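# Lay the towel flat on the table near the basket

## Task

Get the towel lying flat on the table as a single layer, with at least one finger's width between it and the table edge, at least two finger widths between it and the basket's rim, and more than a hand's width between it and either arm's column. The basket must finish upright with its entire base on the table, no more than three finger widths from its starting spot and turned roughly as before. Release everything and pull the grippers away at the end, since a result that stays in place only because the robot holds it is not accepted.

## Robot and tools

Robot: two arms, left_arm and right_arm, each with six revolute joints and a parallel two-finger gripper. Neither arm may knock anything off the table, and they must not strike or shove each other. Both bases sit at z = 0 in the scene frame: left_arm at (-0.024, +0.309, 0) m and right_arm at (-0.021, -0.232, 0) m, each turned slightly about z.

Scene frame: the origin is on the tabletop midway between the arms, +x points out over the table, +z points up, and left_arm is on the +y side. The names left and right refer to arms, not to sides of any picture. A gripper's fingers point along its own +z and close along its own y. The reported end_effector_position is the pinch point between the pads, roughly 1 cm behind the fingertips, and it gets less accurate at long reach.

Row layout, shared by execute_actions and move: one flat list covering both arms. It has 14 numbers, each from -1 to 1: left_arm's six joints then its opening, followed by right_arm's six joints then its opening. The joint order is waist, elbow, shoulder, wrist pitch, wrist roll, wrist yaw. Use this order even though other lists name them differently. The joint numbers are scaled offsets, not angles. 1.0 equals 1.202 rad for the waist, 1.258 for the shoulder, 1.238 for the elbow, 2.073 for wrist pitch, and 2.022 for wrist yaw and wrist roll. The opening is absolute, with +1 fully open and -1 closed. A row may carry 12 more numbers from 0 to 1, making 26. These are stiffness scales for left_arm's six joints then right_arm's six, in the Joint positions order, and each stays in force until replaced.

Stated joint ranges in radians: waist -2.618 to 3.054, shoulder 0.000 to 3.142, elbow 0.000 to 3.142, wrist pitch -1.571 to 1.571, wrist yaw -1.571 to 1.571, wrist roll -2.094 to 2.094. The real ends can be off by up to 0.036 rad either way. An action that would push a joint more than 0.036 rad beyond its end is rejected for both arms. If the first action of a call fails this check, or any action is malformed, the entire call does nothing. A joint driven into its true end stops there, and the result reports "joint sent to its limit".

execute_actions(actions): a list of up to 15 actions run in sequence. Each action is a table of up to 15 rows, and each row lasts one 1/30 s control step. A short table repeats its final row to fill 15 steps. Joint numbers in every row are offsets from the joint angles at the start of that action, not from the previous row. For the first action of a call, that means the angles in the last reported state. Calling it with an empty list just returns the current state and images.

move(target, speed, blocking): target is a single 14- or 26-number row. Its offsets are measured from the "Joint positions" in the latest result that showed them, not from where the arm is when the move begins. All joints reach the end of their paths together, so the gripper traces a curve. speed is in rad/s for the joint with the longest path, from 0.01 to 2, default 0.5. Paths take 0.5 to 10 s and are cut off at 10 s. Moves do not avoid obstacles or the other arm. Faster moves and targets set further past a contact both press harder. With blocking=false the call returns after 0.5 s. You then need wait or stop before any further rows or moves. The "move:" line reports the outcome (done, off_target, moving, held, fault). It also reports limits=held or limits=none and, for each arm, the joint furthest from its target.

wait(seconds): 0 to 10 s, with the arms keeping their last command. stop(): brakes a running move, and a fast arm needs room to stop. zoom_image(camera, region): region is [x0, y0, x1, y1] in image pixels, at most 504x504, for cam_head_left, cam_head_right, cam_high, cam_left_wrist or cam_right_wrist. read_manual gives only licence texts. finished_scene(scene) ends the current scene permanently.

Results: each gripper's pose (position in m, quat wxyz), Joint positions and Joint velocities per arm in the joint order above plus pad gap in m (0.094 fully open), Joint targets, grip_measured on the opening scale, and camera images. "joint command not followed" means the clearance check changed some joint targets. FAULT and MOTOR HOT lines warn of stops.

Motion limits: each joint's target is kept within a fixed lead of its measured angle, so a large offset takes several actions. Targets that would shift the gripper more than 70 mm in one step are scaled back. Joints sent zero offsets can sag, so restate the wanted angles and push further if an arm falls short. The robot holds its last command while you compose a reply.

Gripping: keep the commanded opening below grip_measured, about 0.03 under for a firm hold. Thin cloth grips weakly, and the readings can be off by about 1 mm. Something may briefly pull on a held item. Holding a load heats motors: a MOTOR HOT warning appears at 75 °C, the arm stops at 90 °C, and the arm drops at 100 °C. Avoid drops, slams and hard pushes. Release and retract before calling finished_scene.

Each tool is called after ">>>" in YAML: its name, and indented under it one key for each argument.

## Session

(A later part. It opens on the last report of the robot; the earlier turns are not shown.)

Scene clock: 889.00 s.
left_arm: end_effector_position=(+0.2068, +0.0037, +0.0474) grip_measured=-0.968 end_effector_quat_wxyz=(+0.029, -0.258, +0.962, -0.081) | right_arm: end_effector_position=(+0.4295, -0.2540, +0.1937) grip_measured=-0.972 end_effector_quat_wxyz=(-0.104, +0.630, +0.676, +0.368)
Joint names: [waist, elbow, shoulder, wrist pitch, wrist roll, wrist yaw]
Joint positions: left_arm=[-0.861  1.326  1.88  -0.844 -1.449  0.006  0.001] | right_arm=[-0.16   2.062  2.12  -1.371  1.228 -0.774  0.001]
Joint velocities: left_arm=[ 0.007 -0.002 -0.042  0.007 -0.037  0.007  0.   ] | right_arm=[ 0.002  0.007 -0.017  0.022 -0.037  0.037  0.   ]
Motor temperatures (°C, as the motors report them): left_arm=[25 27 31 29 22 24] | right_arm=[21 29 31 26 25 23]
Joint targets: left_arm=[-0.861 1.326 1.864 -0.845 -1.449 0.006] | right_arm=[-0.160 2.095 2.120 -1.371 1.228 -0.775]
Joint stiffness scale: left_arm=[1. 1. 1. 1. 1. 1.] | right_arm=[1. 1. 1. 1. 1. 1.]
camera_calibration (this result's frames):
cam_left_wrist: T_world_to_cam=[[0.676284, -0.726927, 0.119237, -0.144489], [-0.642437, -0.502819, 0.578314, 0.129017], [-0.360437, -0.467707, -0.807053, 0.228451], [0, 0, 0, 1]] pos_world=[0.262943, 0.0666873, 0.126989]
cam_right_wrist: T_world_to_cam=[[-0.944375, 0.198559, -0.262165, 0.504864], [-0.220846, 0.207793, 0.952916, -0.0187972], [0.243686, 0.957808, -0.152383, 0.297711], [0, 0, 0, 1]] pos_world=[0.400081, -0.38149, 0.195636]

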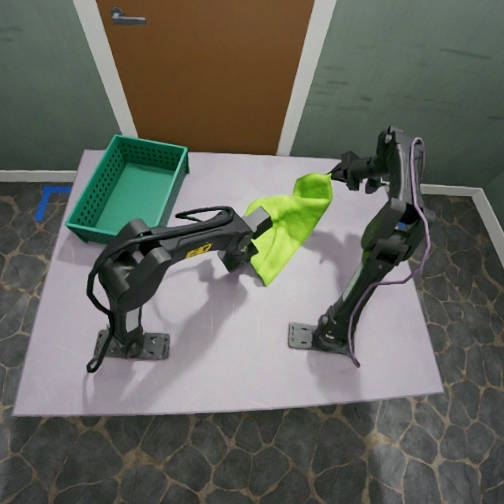

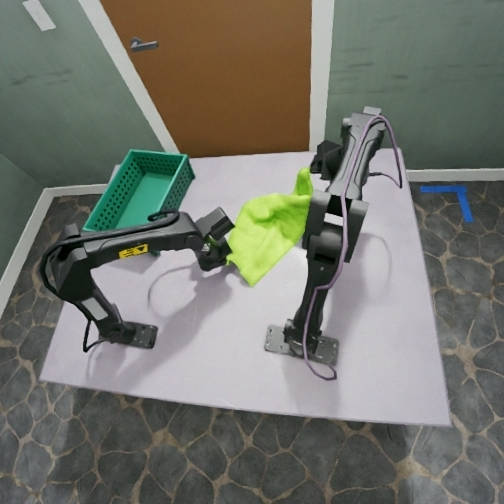

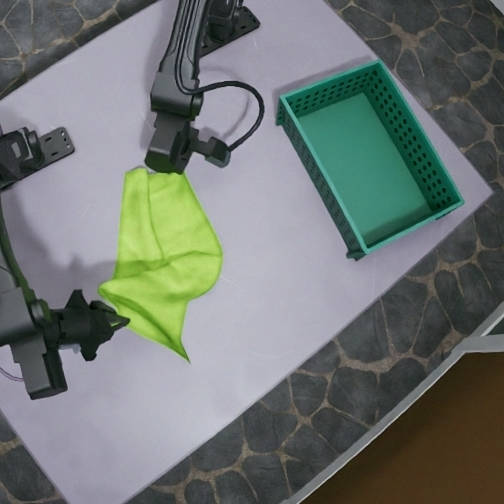

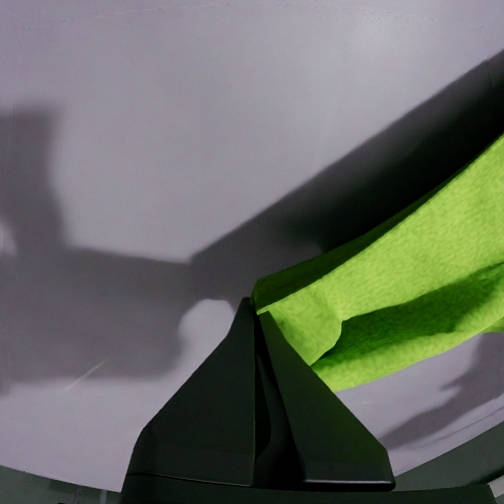

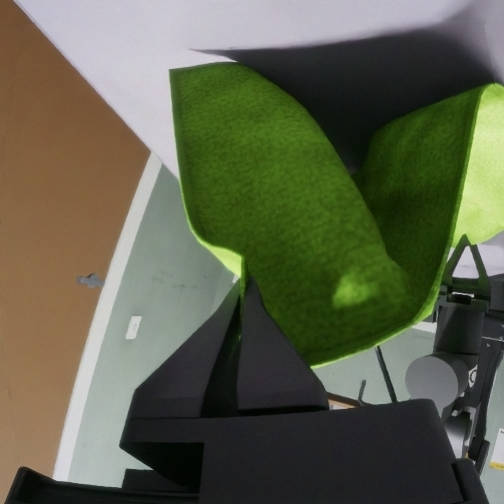

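>>> move:
  target: [0.384,0.7415,0.44,-0.17,0.787,0,-1, -0.311,-0.7226,-0.3026,0.292,-0.393,0.1875,-1]
  speed: 0.55

Scene clock: 931.70 s.
left_arm: end_effector_position=(+0.4328, +0.0743, +0.0468) grip_measured=-0.969 end_effector_quat_wxyz=(+0.079, +0.298, +0.951, -0.019) | right_arm: end_effector_position=(+0.2942, -0.3994, +0.0581) grip_measured=-0.972 end_effector_quat_wxyz=(+0.110, +0.510, +0.831, +0.190)
Joint names: [waist, elbow, shoulder, wrist pitch, wrist roll, wrist yaw]
Joint positions: left_arm=[-0.411  2.208  2.438 -1.179  0.133  0.011  0.001] | right_arm=[-0.519  1.172  1.773 -0.793  0.446 -0.409  0.001]
Joint velocities: left_arm=[ 0.012 -0.017  0.002  0.022 -0.022  0.022  0.001] | right_arm=[-0.012 -0.017 -0.022 -0.022  0.051 -0.037 -0.   ]
Motor temperatures (°C, as the motors report them): left_arm=[25 27 32 29 22 24] | right_arm=[21 29 31 26 25 23]
Joint targets: left_arm=[-0.400 2.244 2.433 -1.196 0.142 0.006] | right_arm=[-0.534 1.167 1.739 -0.766 0.433 -0.395]
Joint stiffness scale: left_arm=[1. 1. 1. 1. 1. 1.] | right_arm=[1. 1. 1. 1. 1. 1.]
move: off_target (left_arm, right_arm); limits=none; left_arm: farthest joint: the elbow, 0.036 radians from its target (0.918 radians at the start); right_arm: farthest joint: the shoulder, 0.034 radians from its target (0.381 radians at the start)
camera_calibration (this result's frames):
cam_left_wrist: T_world_to_cam=[[-0.368129, -0.92943, -0.0253203, 0.22797], [-0.846146, 0.323606, 0.423458, 0.34409], [-0.38538, 0.177312, -0.905562, 0.309903], [0, 0, 0, 1]] pos_world=[0.494504, 0.0455829, 0.140702]
cam_right_wrist: T_world_to_cam=[[-0.86937, -0.249702, -0.426432, 0.178865], [-0.481844, 0.619811, 0.619403, 0.371505], [0.109641, 0.743965, -0.659163, 0.432745], [0, 0, 0, 1]] pos_world=[0.287061, -0.507547, 0.131411]

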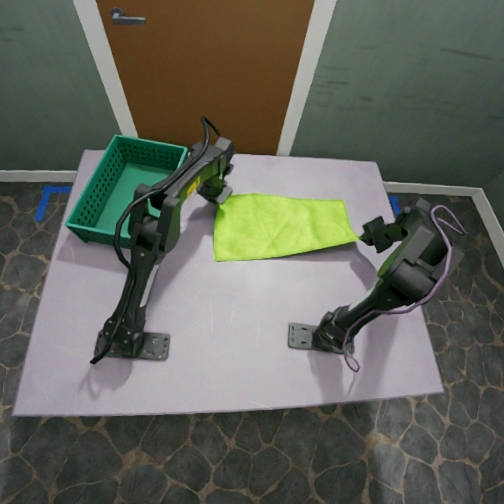

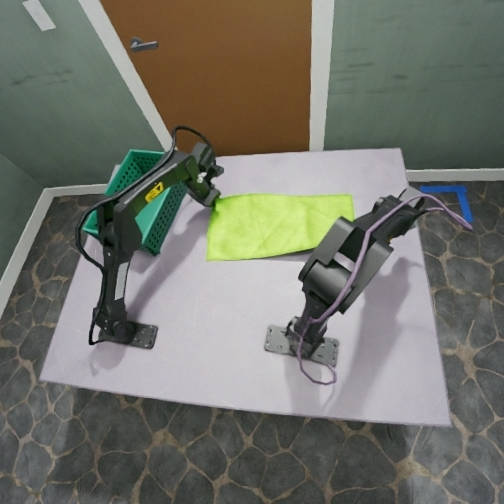

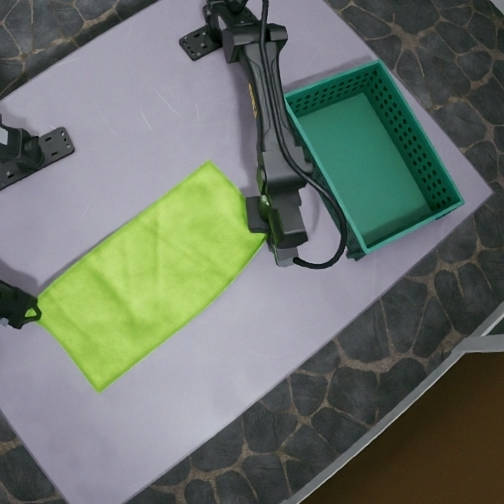

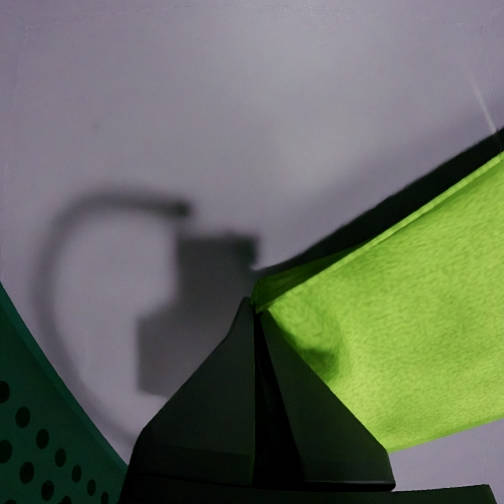

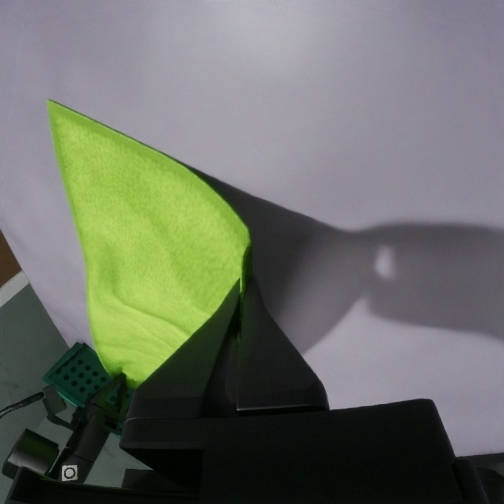

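>>> move:
  target: [0.005,0.027,0.024,0.022,0,0,-1, -0.047,-0.194,-0.082,0.12,0,0,-1]
  speed: 0.3

>>> execute_actions:
  actions:
    - [[0,0.027,0,0,0,0,-0.95, 0,0,-0.02,0,0,0,-0.95],[0,0.027,0,0,0,0,-0.92, 0,0,-0.02,0,0,0,-0.92],[0,0.027,0,0,0,0,-0.88, 0,0,-0.02,0,0,0,-0.88],[0,0.027,0,0,0,0,-0.84, 0,0,-0.02,0,0,0,-0.84],[0,0.027,0,0,0,0,-0.78, 0,0,-0.02,0,0,0,-0.78],[0,0.027,0,0,0,0,-0.7, 0,0,-0.02,0,0,0,-0.7],[0,0.027,0,0,0,0,-0.6, 0,0,-0.02,0,0,0,-0.6],[0,0.027,0,0,0,0,-0.5, 0,0,-0.02,0,0,0,-0.5],[0,0.027,0,0,0,0,-0.4, 0,0,-0.02,0,0,0,-0.4],[0,0.027,0,0,0,0,-0.3, 0,0,-0.02,0,0,0,-0.3],[0,0.027,0,0,0,0,-0.2, 0,0,-0.02,0,0,0,-0.2],[0,0.027,0,0,0,0,-0.1, 0,0,-0.02,0,0,0,-0.1],[0,0.027,0,0,0,0,0, 0,0,-0.02,0,0,0,0]]

Scene clock: 946.83 s.
left_arm: end_effector_position=(+0.4352, +0.0725, +0.0309) grip_measured=-0.969 end_effector_quat_wxyz=(+0.073, +0.298, +0.951, -0.020) | right_arm: end_effector_position=(+0.2697, -0.3963, +0.0267) grip_measured=-0.972 end_effector_quat_wxyz=(+0.141, +0.521, +0.822, +0.184)
Joint names: [waist, elbow, shoulder, wrist pitch, wrist roll, wrist yaw]
Joint positions: left_arm=[-0.411  2.208  2.472 -1.156  0.134  0.014  0.001] | right_arm=[-0.56   0.938  1.702 -0.575  0.446 -0.41   0.001]
Joint velocities: left_arm=[-0.007 -0.017 -0.002 -0.037  0.037  0.037  0.   ] | right_arm=[-0.007  0.007  0.002 -0.022 -0.022  0.022 -0.001]
Motor temperatures (°C, as the motors report them): left_arm=[25 28 33 28 22 24] | right_arm=[21 28 31 27 25 23]
Joint targets: left_arm=[-0.405 2.242 2.468 -1.133 0.133 0.011] | right_arm=[-0.576 0.932 1.670 -0.545 0.446 -0.409]
Joint stiffness scale: left_arm=[1. 1. 1. 1. 1. 1.] | right_arm=[1. 1. 1. 1. 1. 1.]
move: off_target (left_arm, right_arm); limits=none; left_arm: farthest joint: the elbow, 0.033 radians from its target (0.033 radians at the start); right_arm: farthest joint: the shoulder, 0.032 radians from its target (0.103 radians at the start)
camera_calibration (this result's frames):
cam_left_wrist: T_world_to_cam=[[-0.369186, -0.929061, -0.0233984, 0.227112], [-0.841222, 0.323367, 0.433335, 0.351041], [-0.395028, 0.179664, -0.900929, 0.300652], [0, 0, 0, 1]] pos_world=[0.497916, 0.0434692, 0.124062]
cam_right_wrist: T_world_to_cam=[[-0.860343, -0.230397, -0.454673, 0.150953], [-0.481449, 0.660239, 0.576446, 0.394292], [0.167381, 0.714843, -0.678957, 0.385826], [0, 0, 0, 1]] pos_world=[0.255123, -0.501353, 0.103305]

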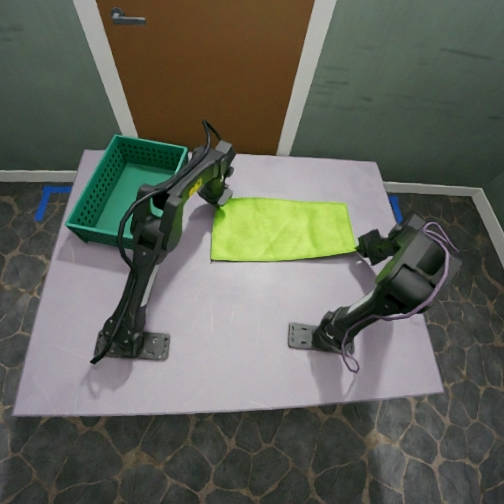

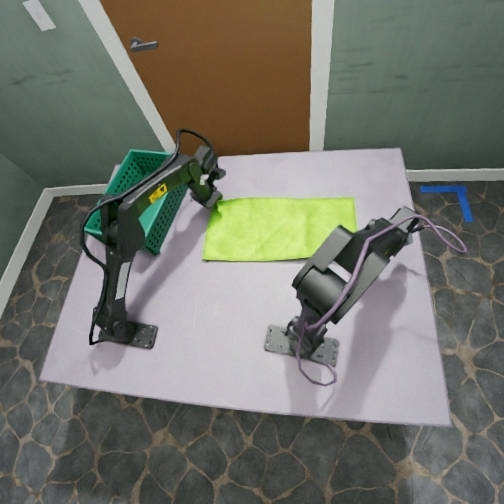

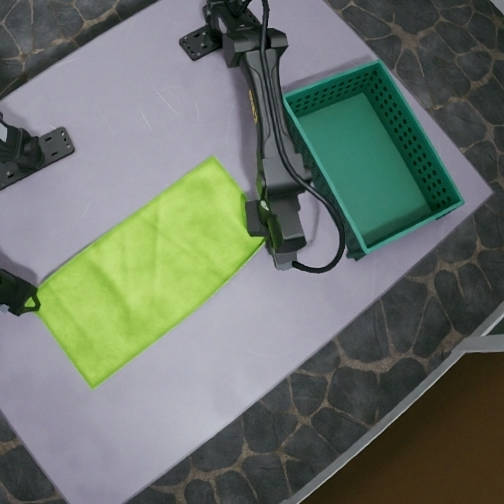

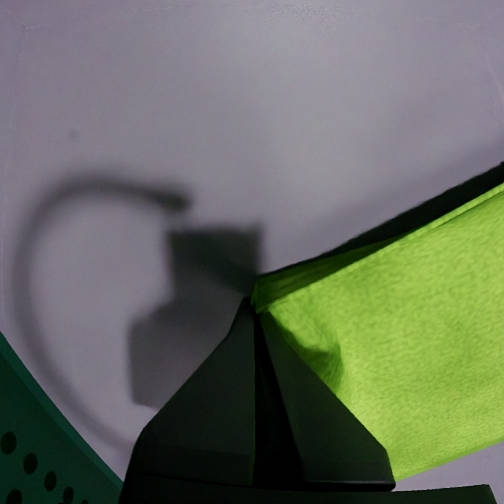

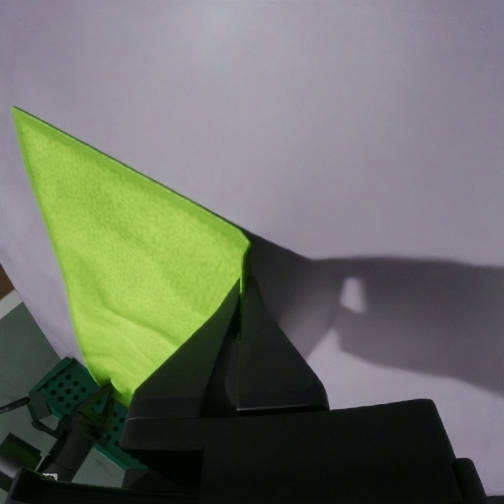

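Scene clock: 947.33 s.
left_arm: end_effector_position=(+0.4351, +0.0723, +0.0309) grip_measured=-0.005 end_effector_quat_wxyz=(+0.073, +0.298, +0.951, -0.020) | right_arm: end_effector_position=(+0.2698, -0.3962, +0.0267) grip_measured=-0.005 end_effector_quat_wxyz=(+0.141, +0.521, +0.822, +0.184)
Joint names: [waist, elbow, shoulder, wrist pitch, wrist roll, wrist yaw]
Joint positions: left_arm=[-0.411  2.208  2.472 -1.156  0.134  0.016  0.047] | right_arm=[-0.56   0.938  1.702 -0.575  0.446 -0.411  0.047]
Joint velocities: left_arm=[ 0.007  0.007 -0.012 -0.022 -0.022 -0.037  0.005] | right_arm=[ 0.002 -0.002 -0.007  0.007  0.051 -0.022  0.005]
Motor temperatures (°C, as the motors report them): left_arm=[25 28 33 28 22 24] | right_arm=[21 28 31 27 25 23]
Joint targets: left_arm=[-0.411 2.242 2.472 -1.156 0.134 0.015] | right_arm=[-0.560 0.938 1.677 -0.575 0.446 -0.411]
Joint stiffness scale: left_arm=[1. 1. 1. 1. 1. 1.] | right_arm=[1. 1. 1. 1. 1. 1.]
camera_calibration (this result's frames):
cam_left_wrist: T_world_to_cam=[[-0.369358, -0.92902, -0.0222724, 0.226946], [-0.840943, 0.323949, 0.433443, 0.350853], [-0.395462, 0.178825, -0.900906, 0.300899], [0, 0, 0, 1]] pos_world=[0.497866, 0.0433709, 0.124062]
cam_right_wrist: T_world_to_cam=[[-0.86021, -0.230347, -0.45495, 0.151], [-0.48165, 0.660038, 0.576509, 0.394234], [0.167487, 0.715046, -0.678718, 0.385847], [0, 0, 0, 1]] pos_world=[0.25515, -0.501325, 0.103299]

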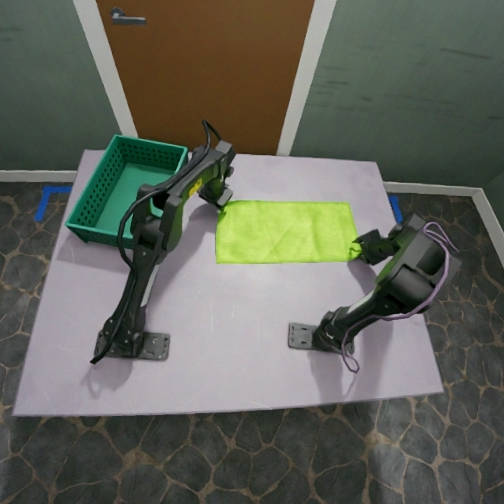

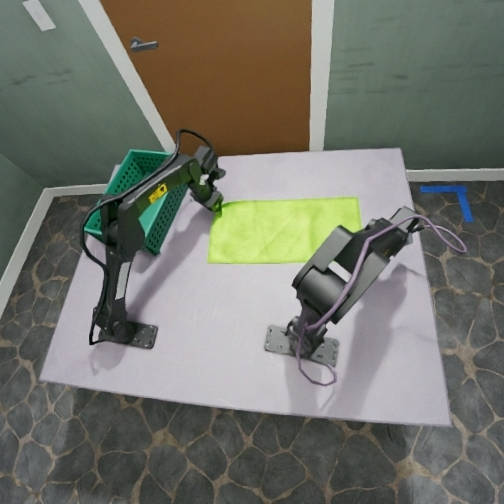

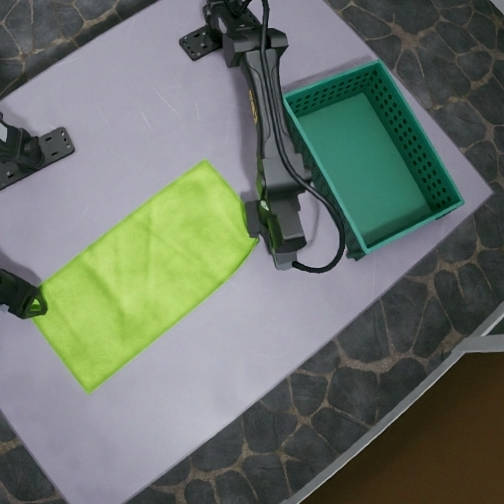

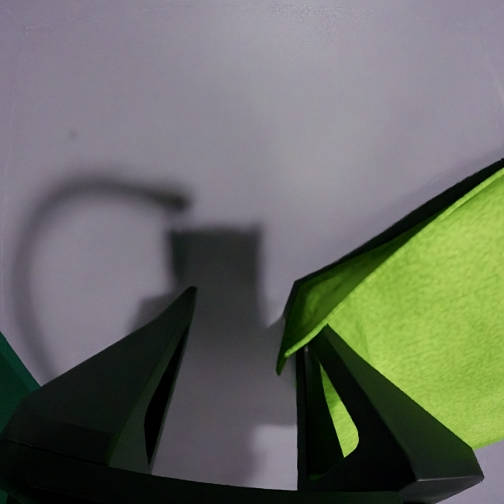

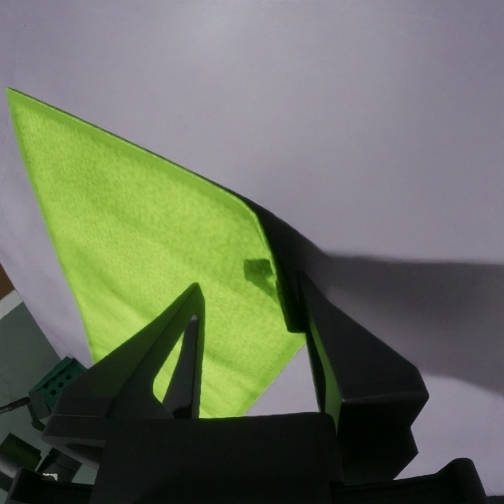

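>>> execute_actions:
  actions: []

Scene clock: 949.47 s.
left_arm: end_effector_position=(+0.4351, +0.0723, +0.0309) grip_measured=-0.003 end_effector_quat_wxyz=(+0.073, +0.298, +0.951, -0.020) | right_arm: end_effector_position=(+0.2698, -0.3962, +0.0267) grip_measured=-0.002 end_effector_quat_wxyz=(+0.141, +0.521, +0.822, +0.184)
Joint names: [waist, elbow, shoulder, wrist pitch, wrist roll, wrist yaw]
Joint positions: left_arm=[-0.411  2.208  2.472 -1.156  0.134  0.016  0.047] | right_arm=[-0.56   0.938  1.702 -0.575  0.446 -0.411  0.047]
Joint velocities: left_arm=[-0.017  0.007 -0.007  0.081  0.051  0.022  0.   ] | right_arm=[-0.002 -0.012 -0.002 -0.081 -0.037  0.022  0.   ]
Motor temperatures (°C, as the motors report them): left_arm=[25 28 33 28 22 24] | right_arm=[21 28 31 26 25 23]
Joint targets: left_arm=[-0.411 2.242 2.472 -1.156 0.134 0.015] | right_arm=[-0.560 0.938 1.677 -0.575 0.446 -0.411]
Joint stiffness scale: left_arm=[1. 1. 1. 1. 1. 1.] | right_arm=[1. 1. 1. 1. 1. 1.]
camera_calibration (this result's frames):
cam_left_wrist: T_world_to_cam=[[-0.369358, -0.92902, -0.0222724, 0.226946], [-0.840943, 0.323949, 0.433443, 0.350853], [-0.395462, 0.178825, -0.900906, 0.300899], [0, 0, 0, 1]] pos_world=[0.497866, 0.0433709, 0.124062]
cam_right_wrist: T_world_to_cam=[[-0.86021, -0.230347, -0.45495, 0.151], [-0.48165, 0.660038, 0.576509, 0.394234], [0.167487, 0.715046, -0.678718, 0.385847], [0, 0, 0, 1]] pos_world=[0.25515, -0.501325, 0.103299]

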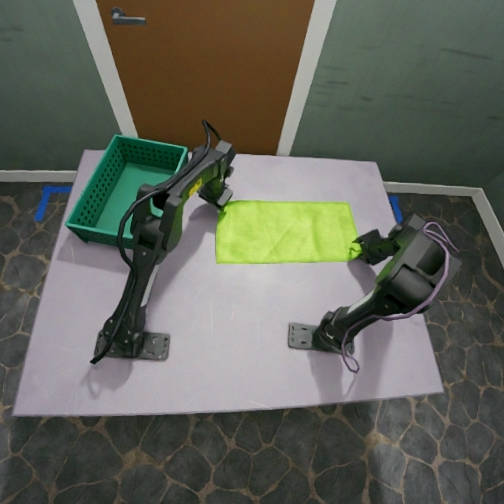

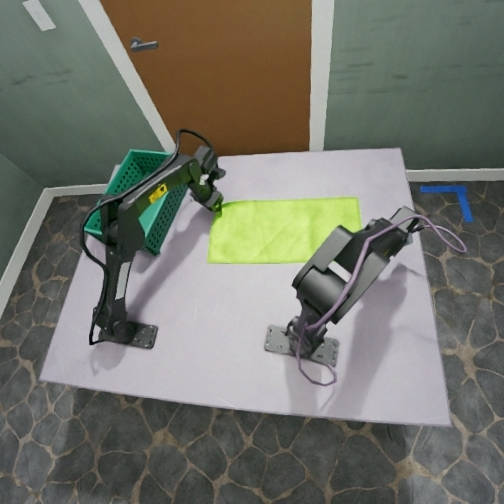

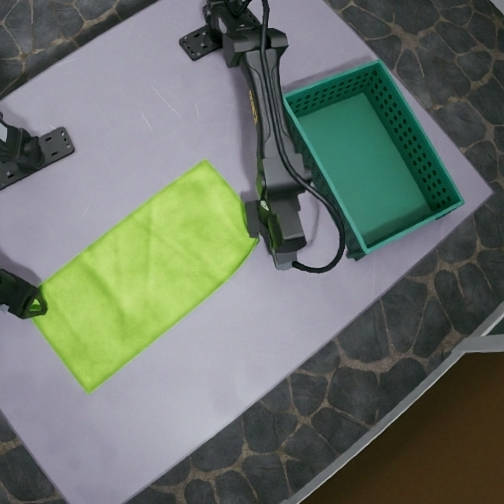

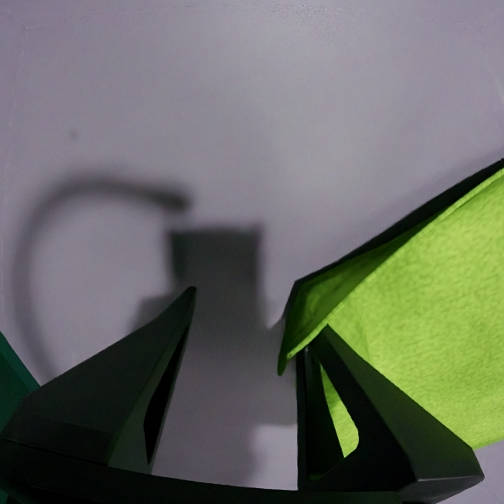

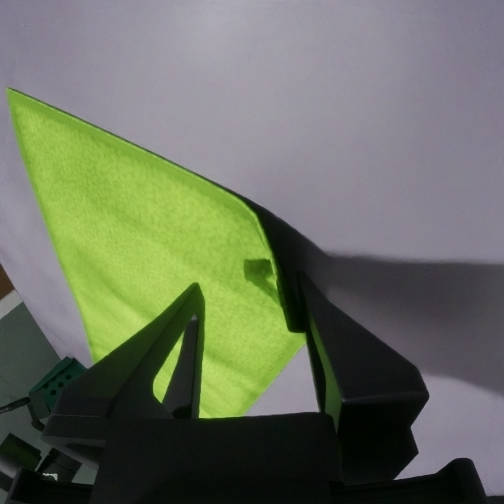

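>>> move:
  target: [0.06,0.027,-0.05,0,0,0,0, -0.12,0,-0.06,0,0,0,0.3]
  speed: 0.2

Scene clock: 955.80 s.
left_arm: end_effector_position=(+0.4520, +0.1010, +0.0493) grip_measured=-0.003 end_effector_quat_wxyz=(+0.092, +0.268, +0.959, -0.021) | right_arm: end_effector_position=(+0.2477, -0.4368, +0.0413) grip_measured=+0.298 end_effector_quat_wxyz=(+0.175, +0.569, +0.785, +0.169)
Joint names: [waist, elbow, shoulder, wrist pitch, wrist roll, wrist yaw]
Joint positions: left_arm=[-0.346  2.208  2.435 -1.156  0.134  0.016  0.047] | right_arm=[-0.694  0.938  1.655 -0.575  0.446 -0.411  0.061]
Joint velocities: left_arm=[ 0.007  0.007  0.002 -0.007  0.037 -0.037 -0.001] | right_arm=[ 0.002  0.007  0.007 -0.037  0.022 -0.051 -0.   ]
Motor temperatures (°C, as the motors report them): left_arm=[25 28 34 28 22 24] | right_arm=[21 28 31 26 25 23]
Joint targets: left_arm=[-0.338 2.242 2.409 -1.156 0.134 0.016] | right_arm=[-0.704 0.938 1.627 -0.575 0.446 -0.411]
Joint stiffness scale: left_arm=[1. 1. 1. 1. 1. 1.] | right_arm=[1. 1. 1. 1. 1. 1.]
move: off_target (left_arm, right_arm); limits=none; left_arm: farthest joint: the elbow, 0.033 radians from its target (0.033 radians at the start); right_arm: farthest joint: the shoulder, 0.028 radians from its target (0.076 radians at the start)
camera_calibration (this result's frames):
cam_left_wrist: T_world_to_cam=[[-0.308405, -0.95107, -0.0187539, 0.234777], [-0.874112, 0.275562, 0.399993, 0.369314], [-0.375253, 0.139753, -0.916327, 0.314622], [0, 0, 0, 1]] pos_world=[0.513291, 0.0775515, 0.144977]
cam_right_wrist: T_world_to_cam=[[-0.869019, -0.129917, -0.477417, 0.176314], [-0.406028, 0.738667, 0.538064, 0.41916], [0.282749, 0.661433, -0.694665, 0.377121], [0, 0, 0, 1]] pos_world=[0.21678, -0.536154, 0.120613]

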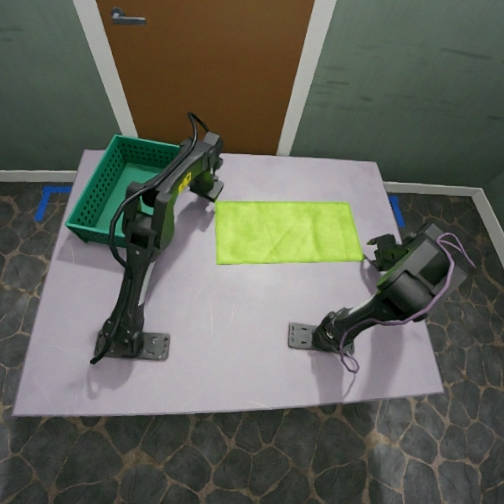

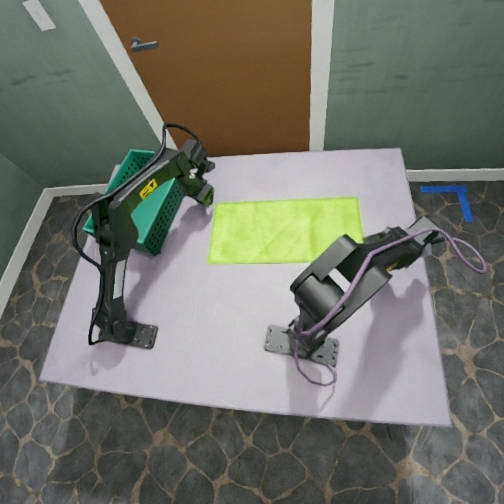

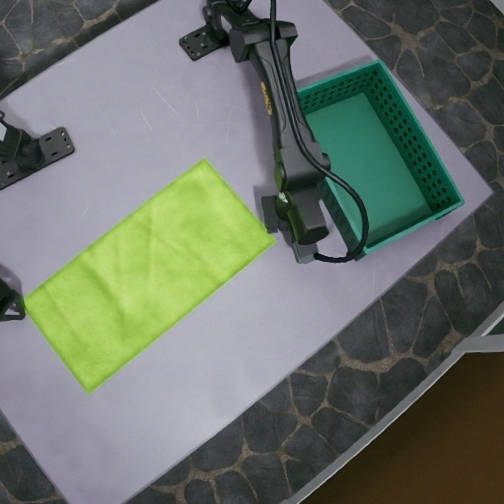

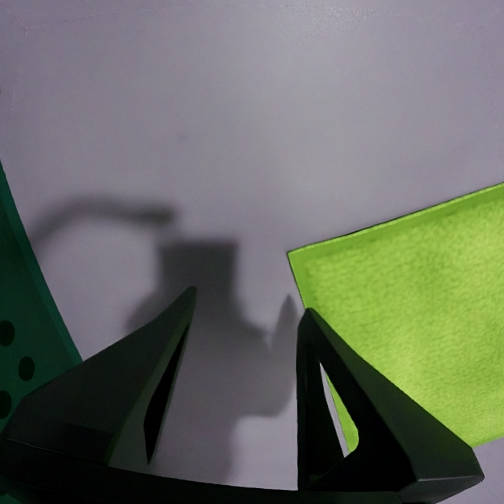

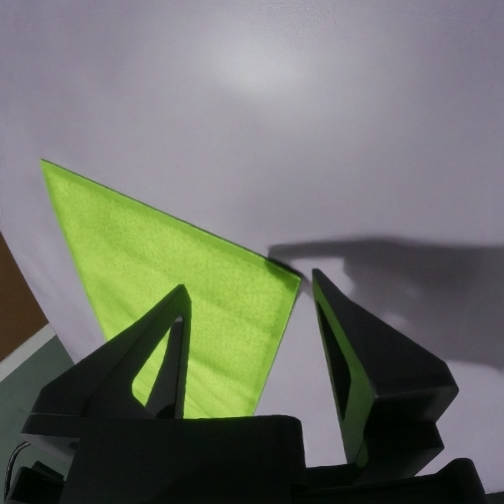

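Flat. Retreat both arms.

>>> move:
  target: [-0.15,-0.7,-1.0,0,0,0,0, -0.1,0,-0.6,-0.2,0,0,0.3]
  speed: 0.9

>>> zoom_image:
  camera: "cam_high"
  region: [0, 130, 300, 410]

Scene clock: 960.67 s.
left_arm: end_effector_position=(+0.2172, +0.1502, +0.2545) grip_measured=-0.003 end_effector_quat_wxyz=(+0.276, +0.336, +0.898, -0.070) | right_arm: end_effector_position=(+0.1716, -0.3868, +0.2014) grip_measured=+0.298 end_effector_quat_wxyz=(+0.334, +0.562, +0.748, +0.112)
Joint names: [waist, elbow, shoulder, wrist pitch, wrist roll, wrist yaw]
Joint positions: left_arm=[-0.515  1.352  1.188 -1.158  0.134  0.016  0.047] | right_arm=[-0.801  0.938  0.918 -0.983  0.446 -0.411  0.061]
Joint velocities: left_arm=[-0.017 -0.007 -0.002 -0.007 -0.037 -0.022  0.   ] | right_arm=[ 0.012  0.002 -0.017 -0.037  0.007 -0.066  0.001]
Motor temperatures (°C, as the motors report them): left_arm=[25 28 34 29 22 24] | right_arm=[21 28 31 27 25 23]
Joint targets: left_arm=[-0.527 1.341 1.177 -1.156 0.134 0.016] | right_arm=[-0.815 0.938 0.900 -0.990 0.446 -0.411]
Joint stiffness scale: left_arm=[1. 1. 1. 1. 1. 1.] | right_arm=[1. 1. 1. 1. 1. 1.]
move: done; limits=none; left_arm: farthest joint: the waist, 0.012 radians from its target (0.180 radians at the start); right_arm: farthest joint: the shoulder, 0.018 radians from its target (0.755 radians at the start)
camera_calibration (this result's frames):
cam_left_wrist: T_world_to_cam=[[-0.463308, -0.885997, 0.0188234, 0.227285], [-0.88567, 0.46366, 0.0246529, 0.138189], [-0.0305701, -0.00524944, -0.999519, 0.375752], [0, 0, 0, 1]] pos_world=[0.239179, 0.139274, 0.367886]
cam_right_wrist: T_world_to_cam=[[-0.777039, -0.18471, -0.601741, 0.181153], [-0.397902, 0.884882, 0.242195, 0.379965], [0.487734, 0.427629, -0.761084, 0.364594], [0, 0, 0, 1]] pos_world=[0.114126, -0.458674, 0.294468]

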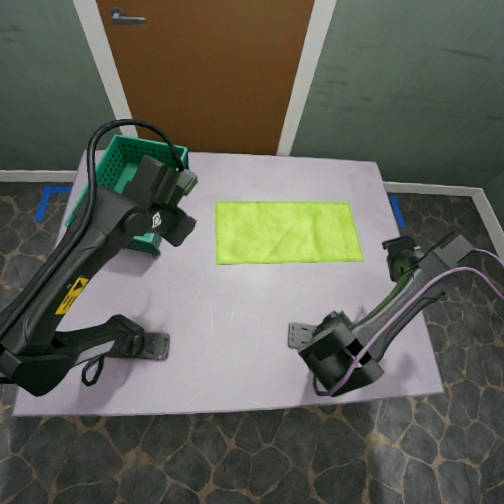

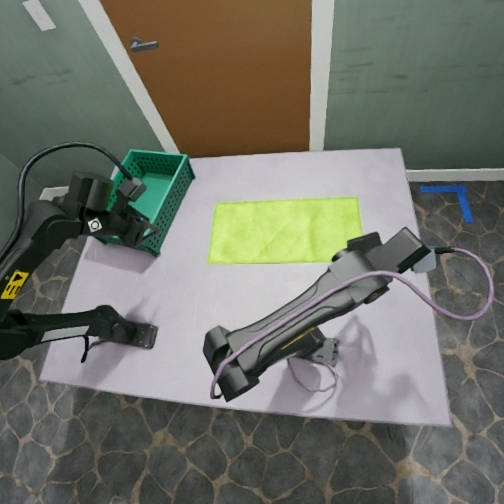

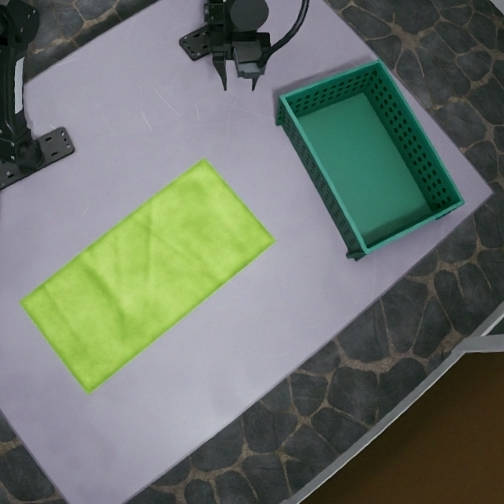

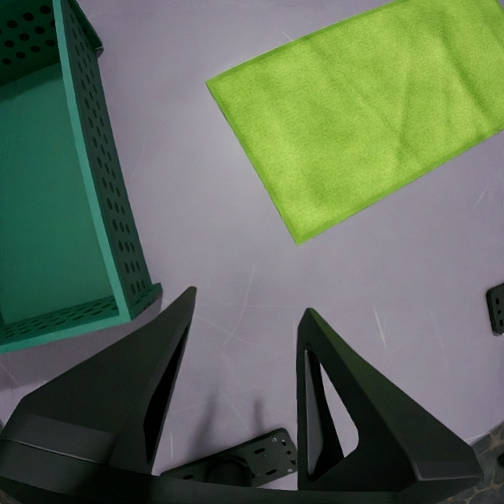

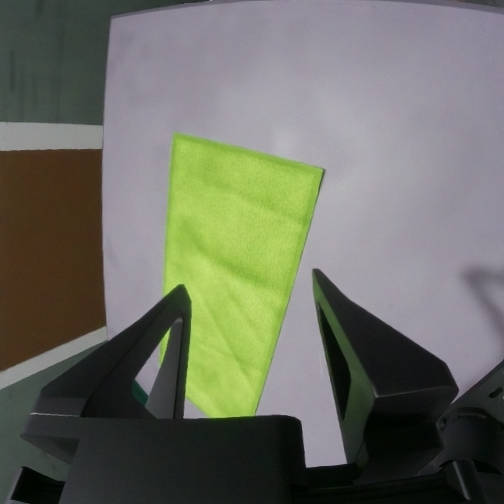

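Region (0, 130, 300, 410) of cam_high's 504x504 image, scaled by 1.680, with more detail than that image has; it fills the top 470 rows of this view, and the rest is white.

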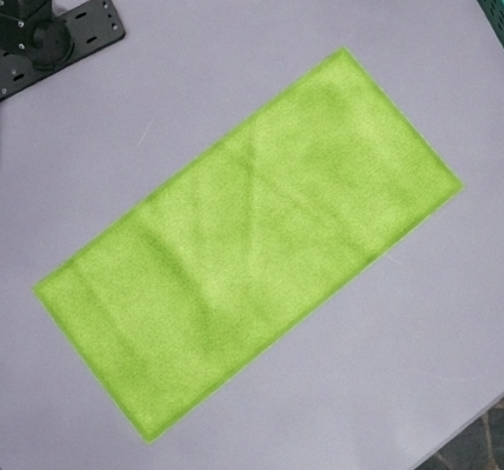

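>>> finished_scene:
  scene: 2

The scene is finished: the task was done.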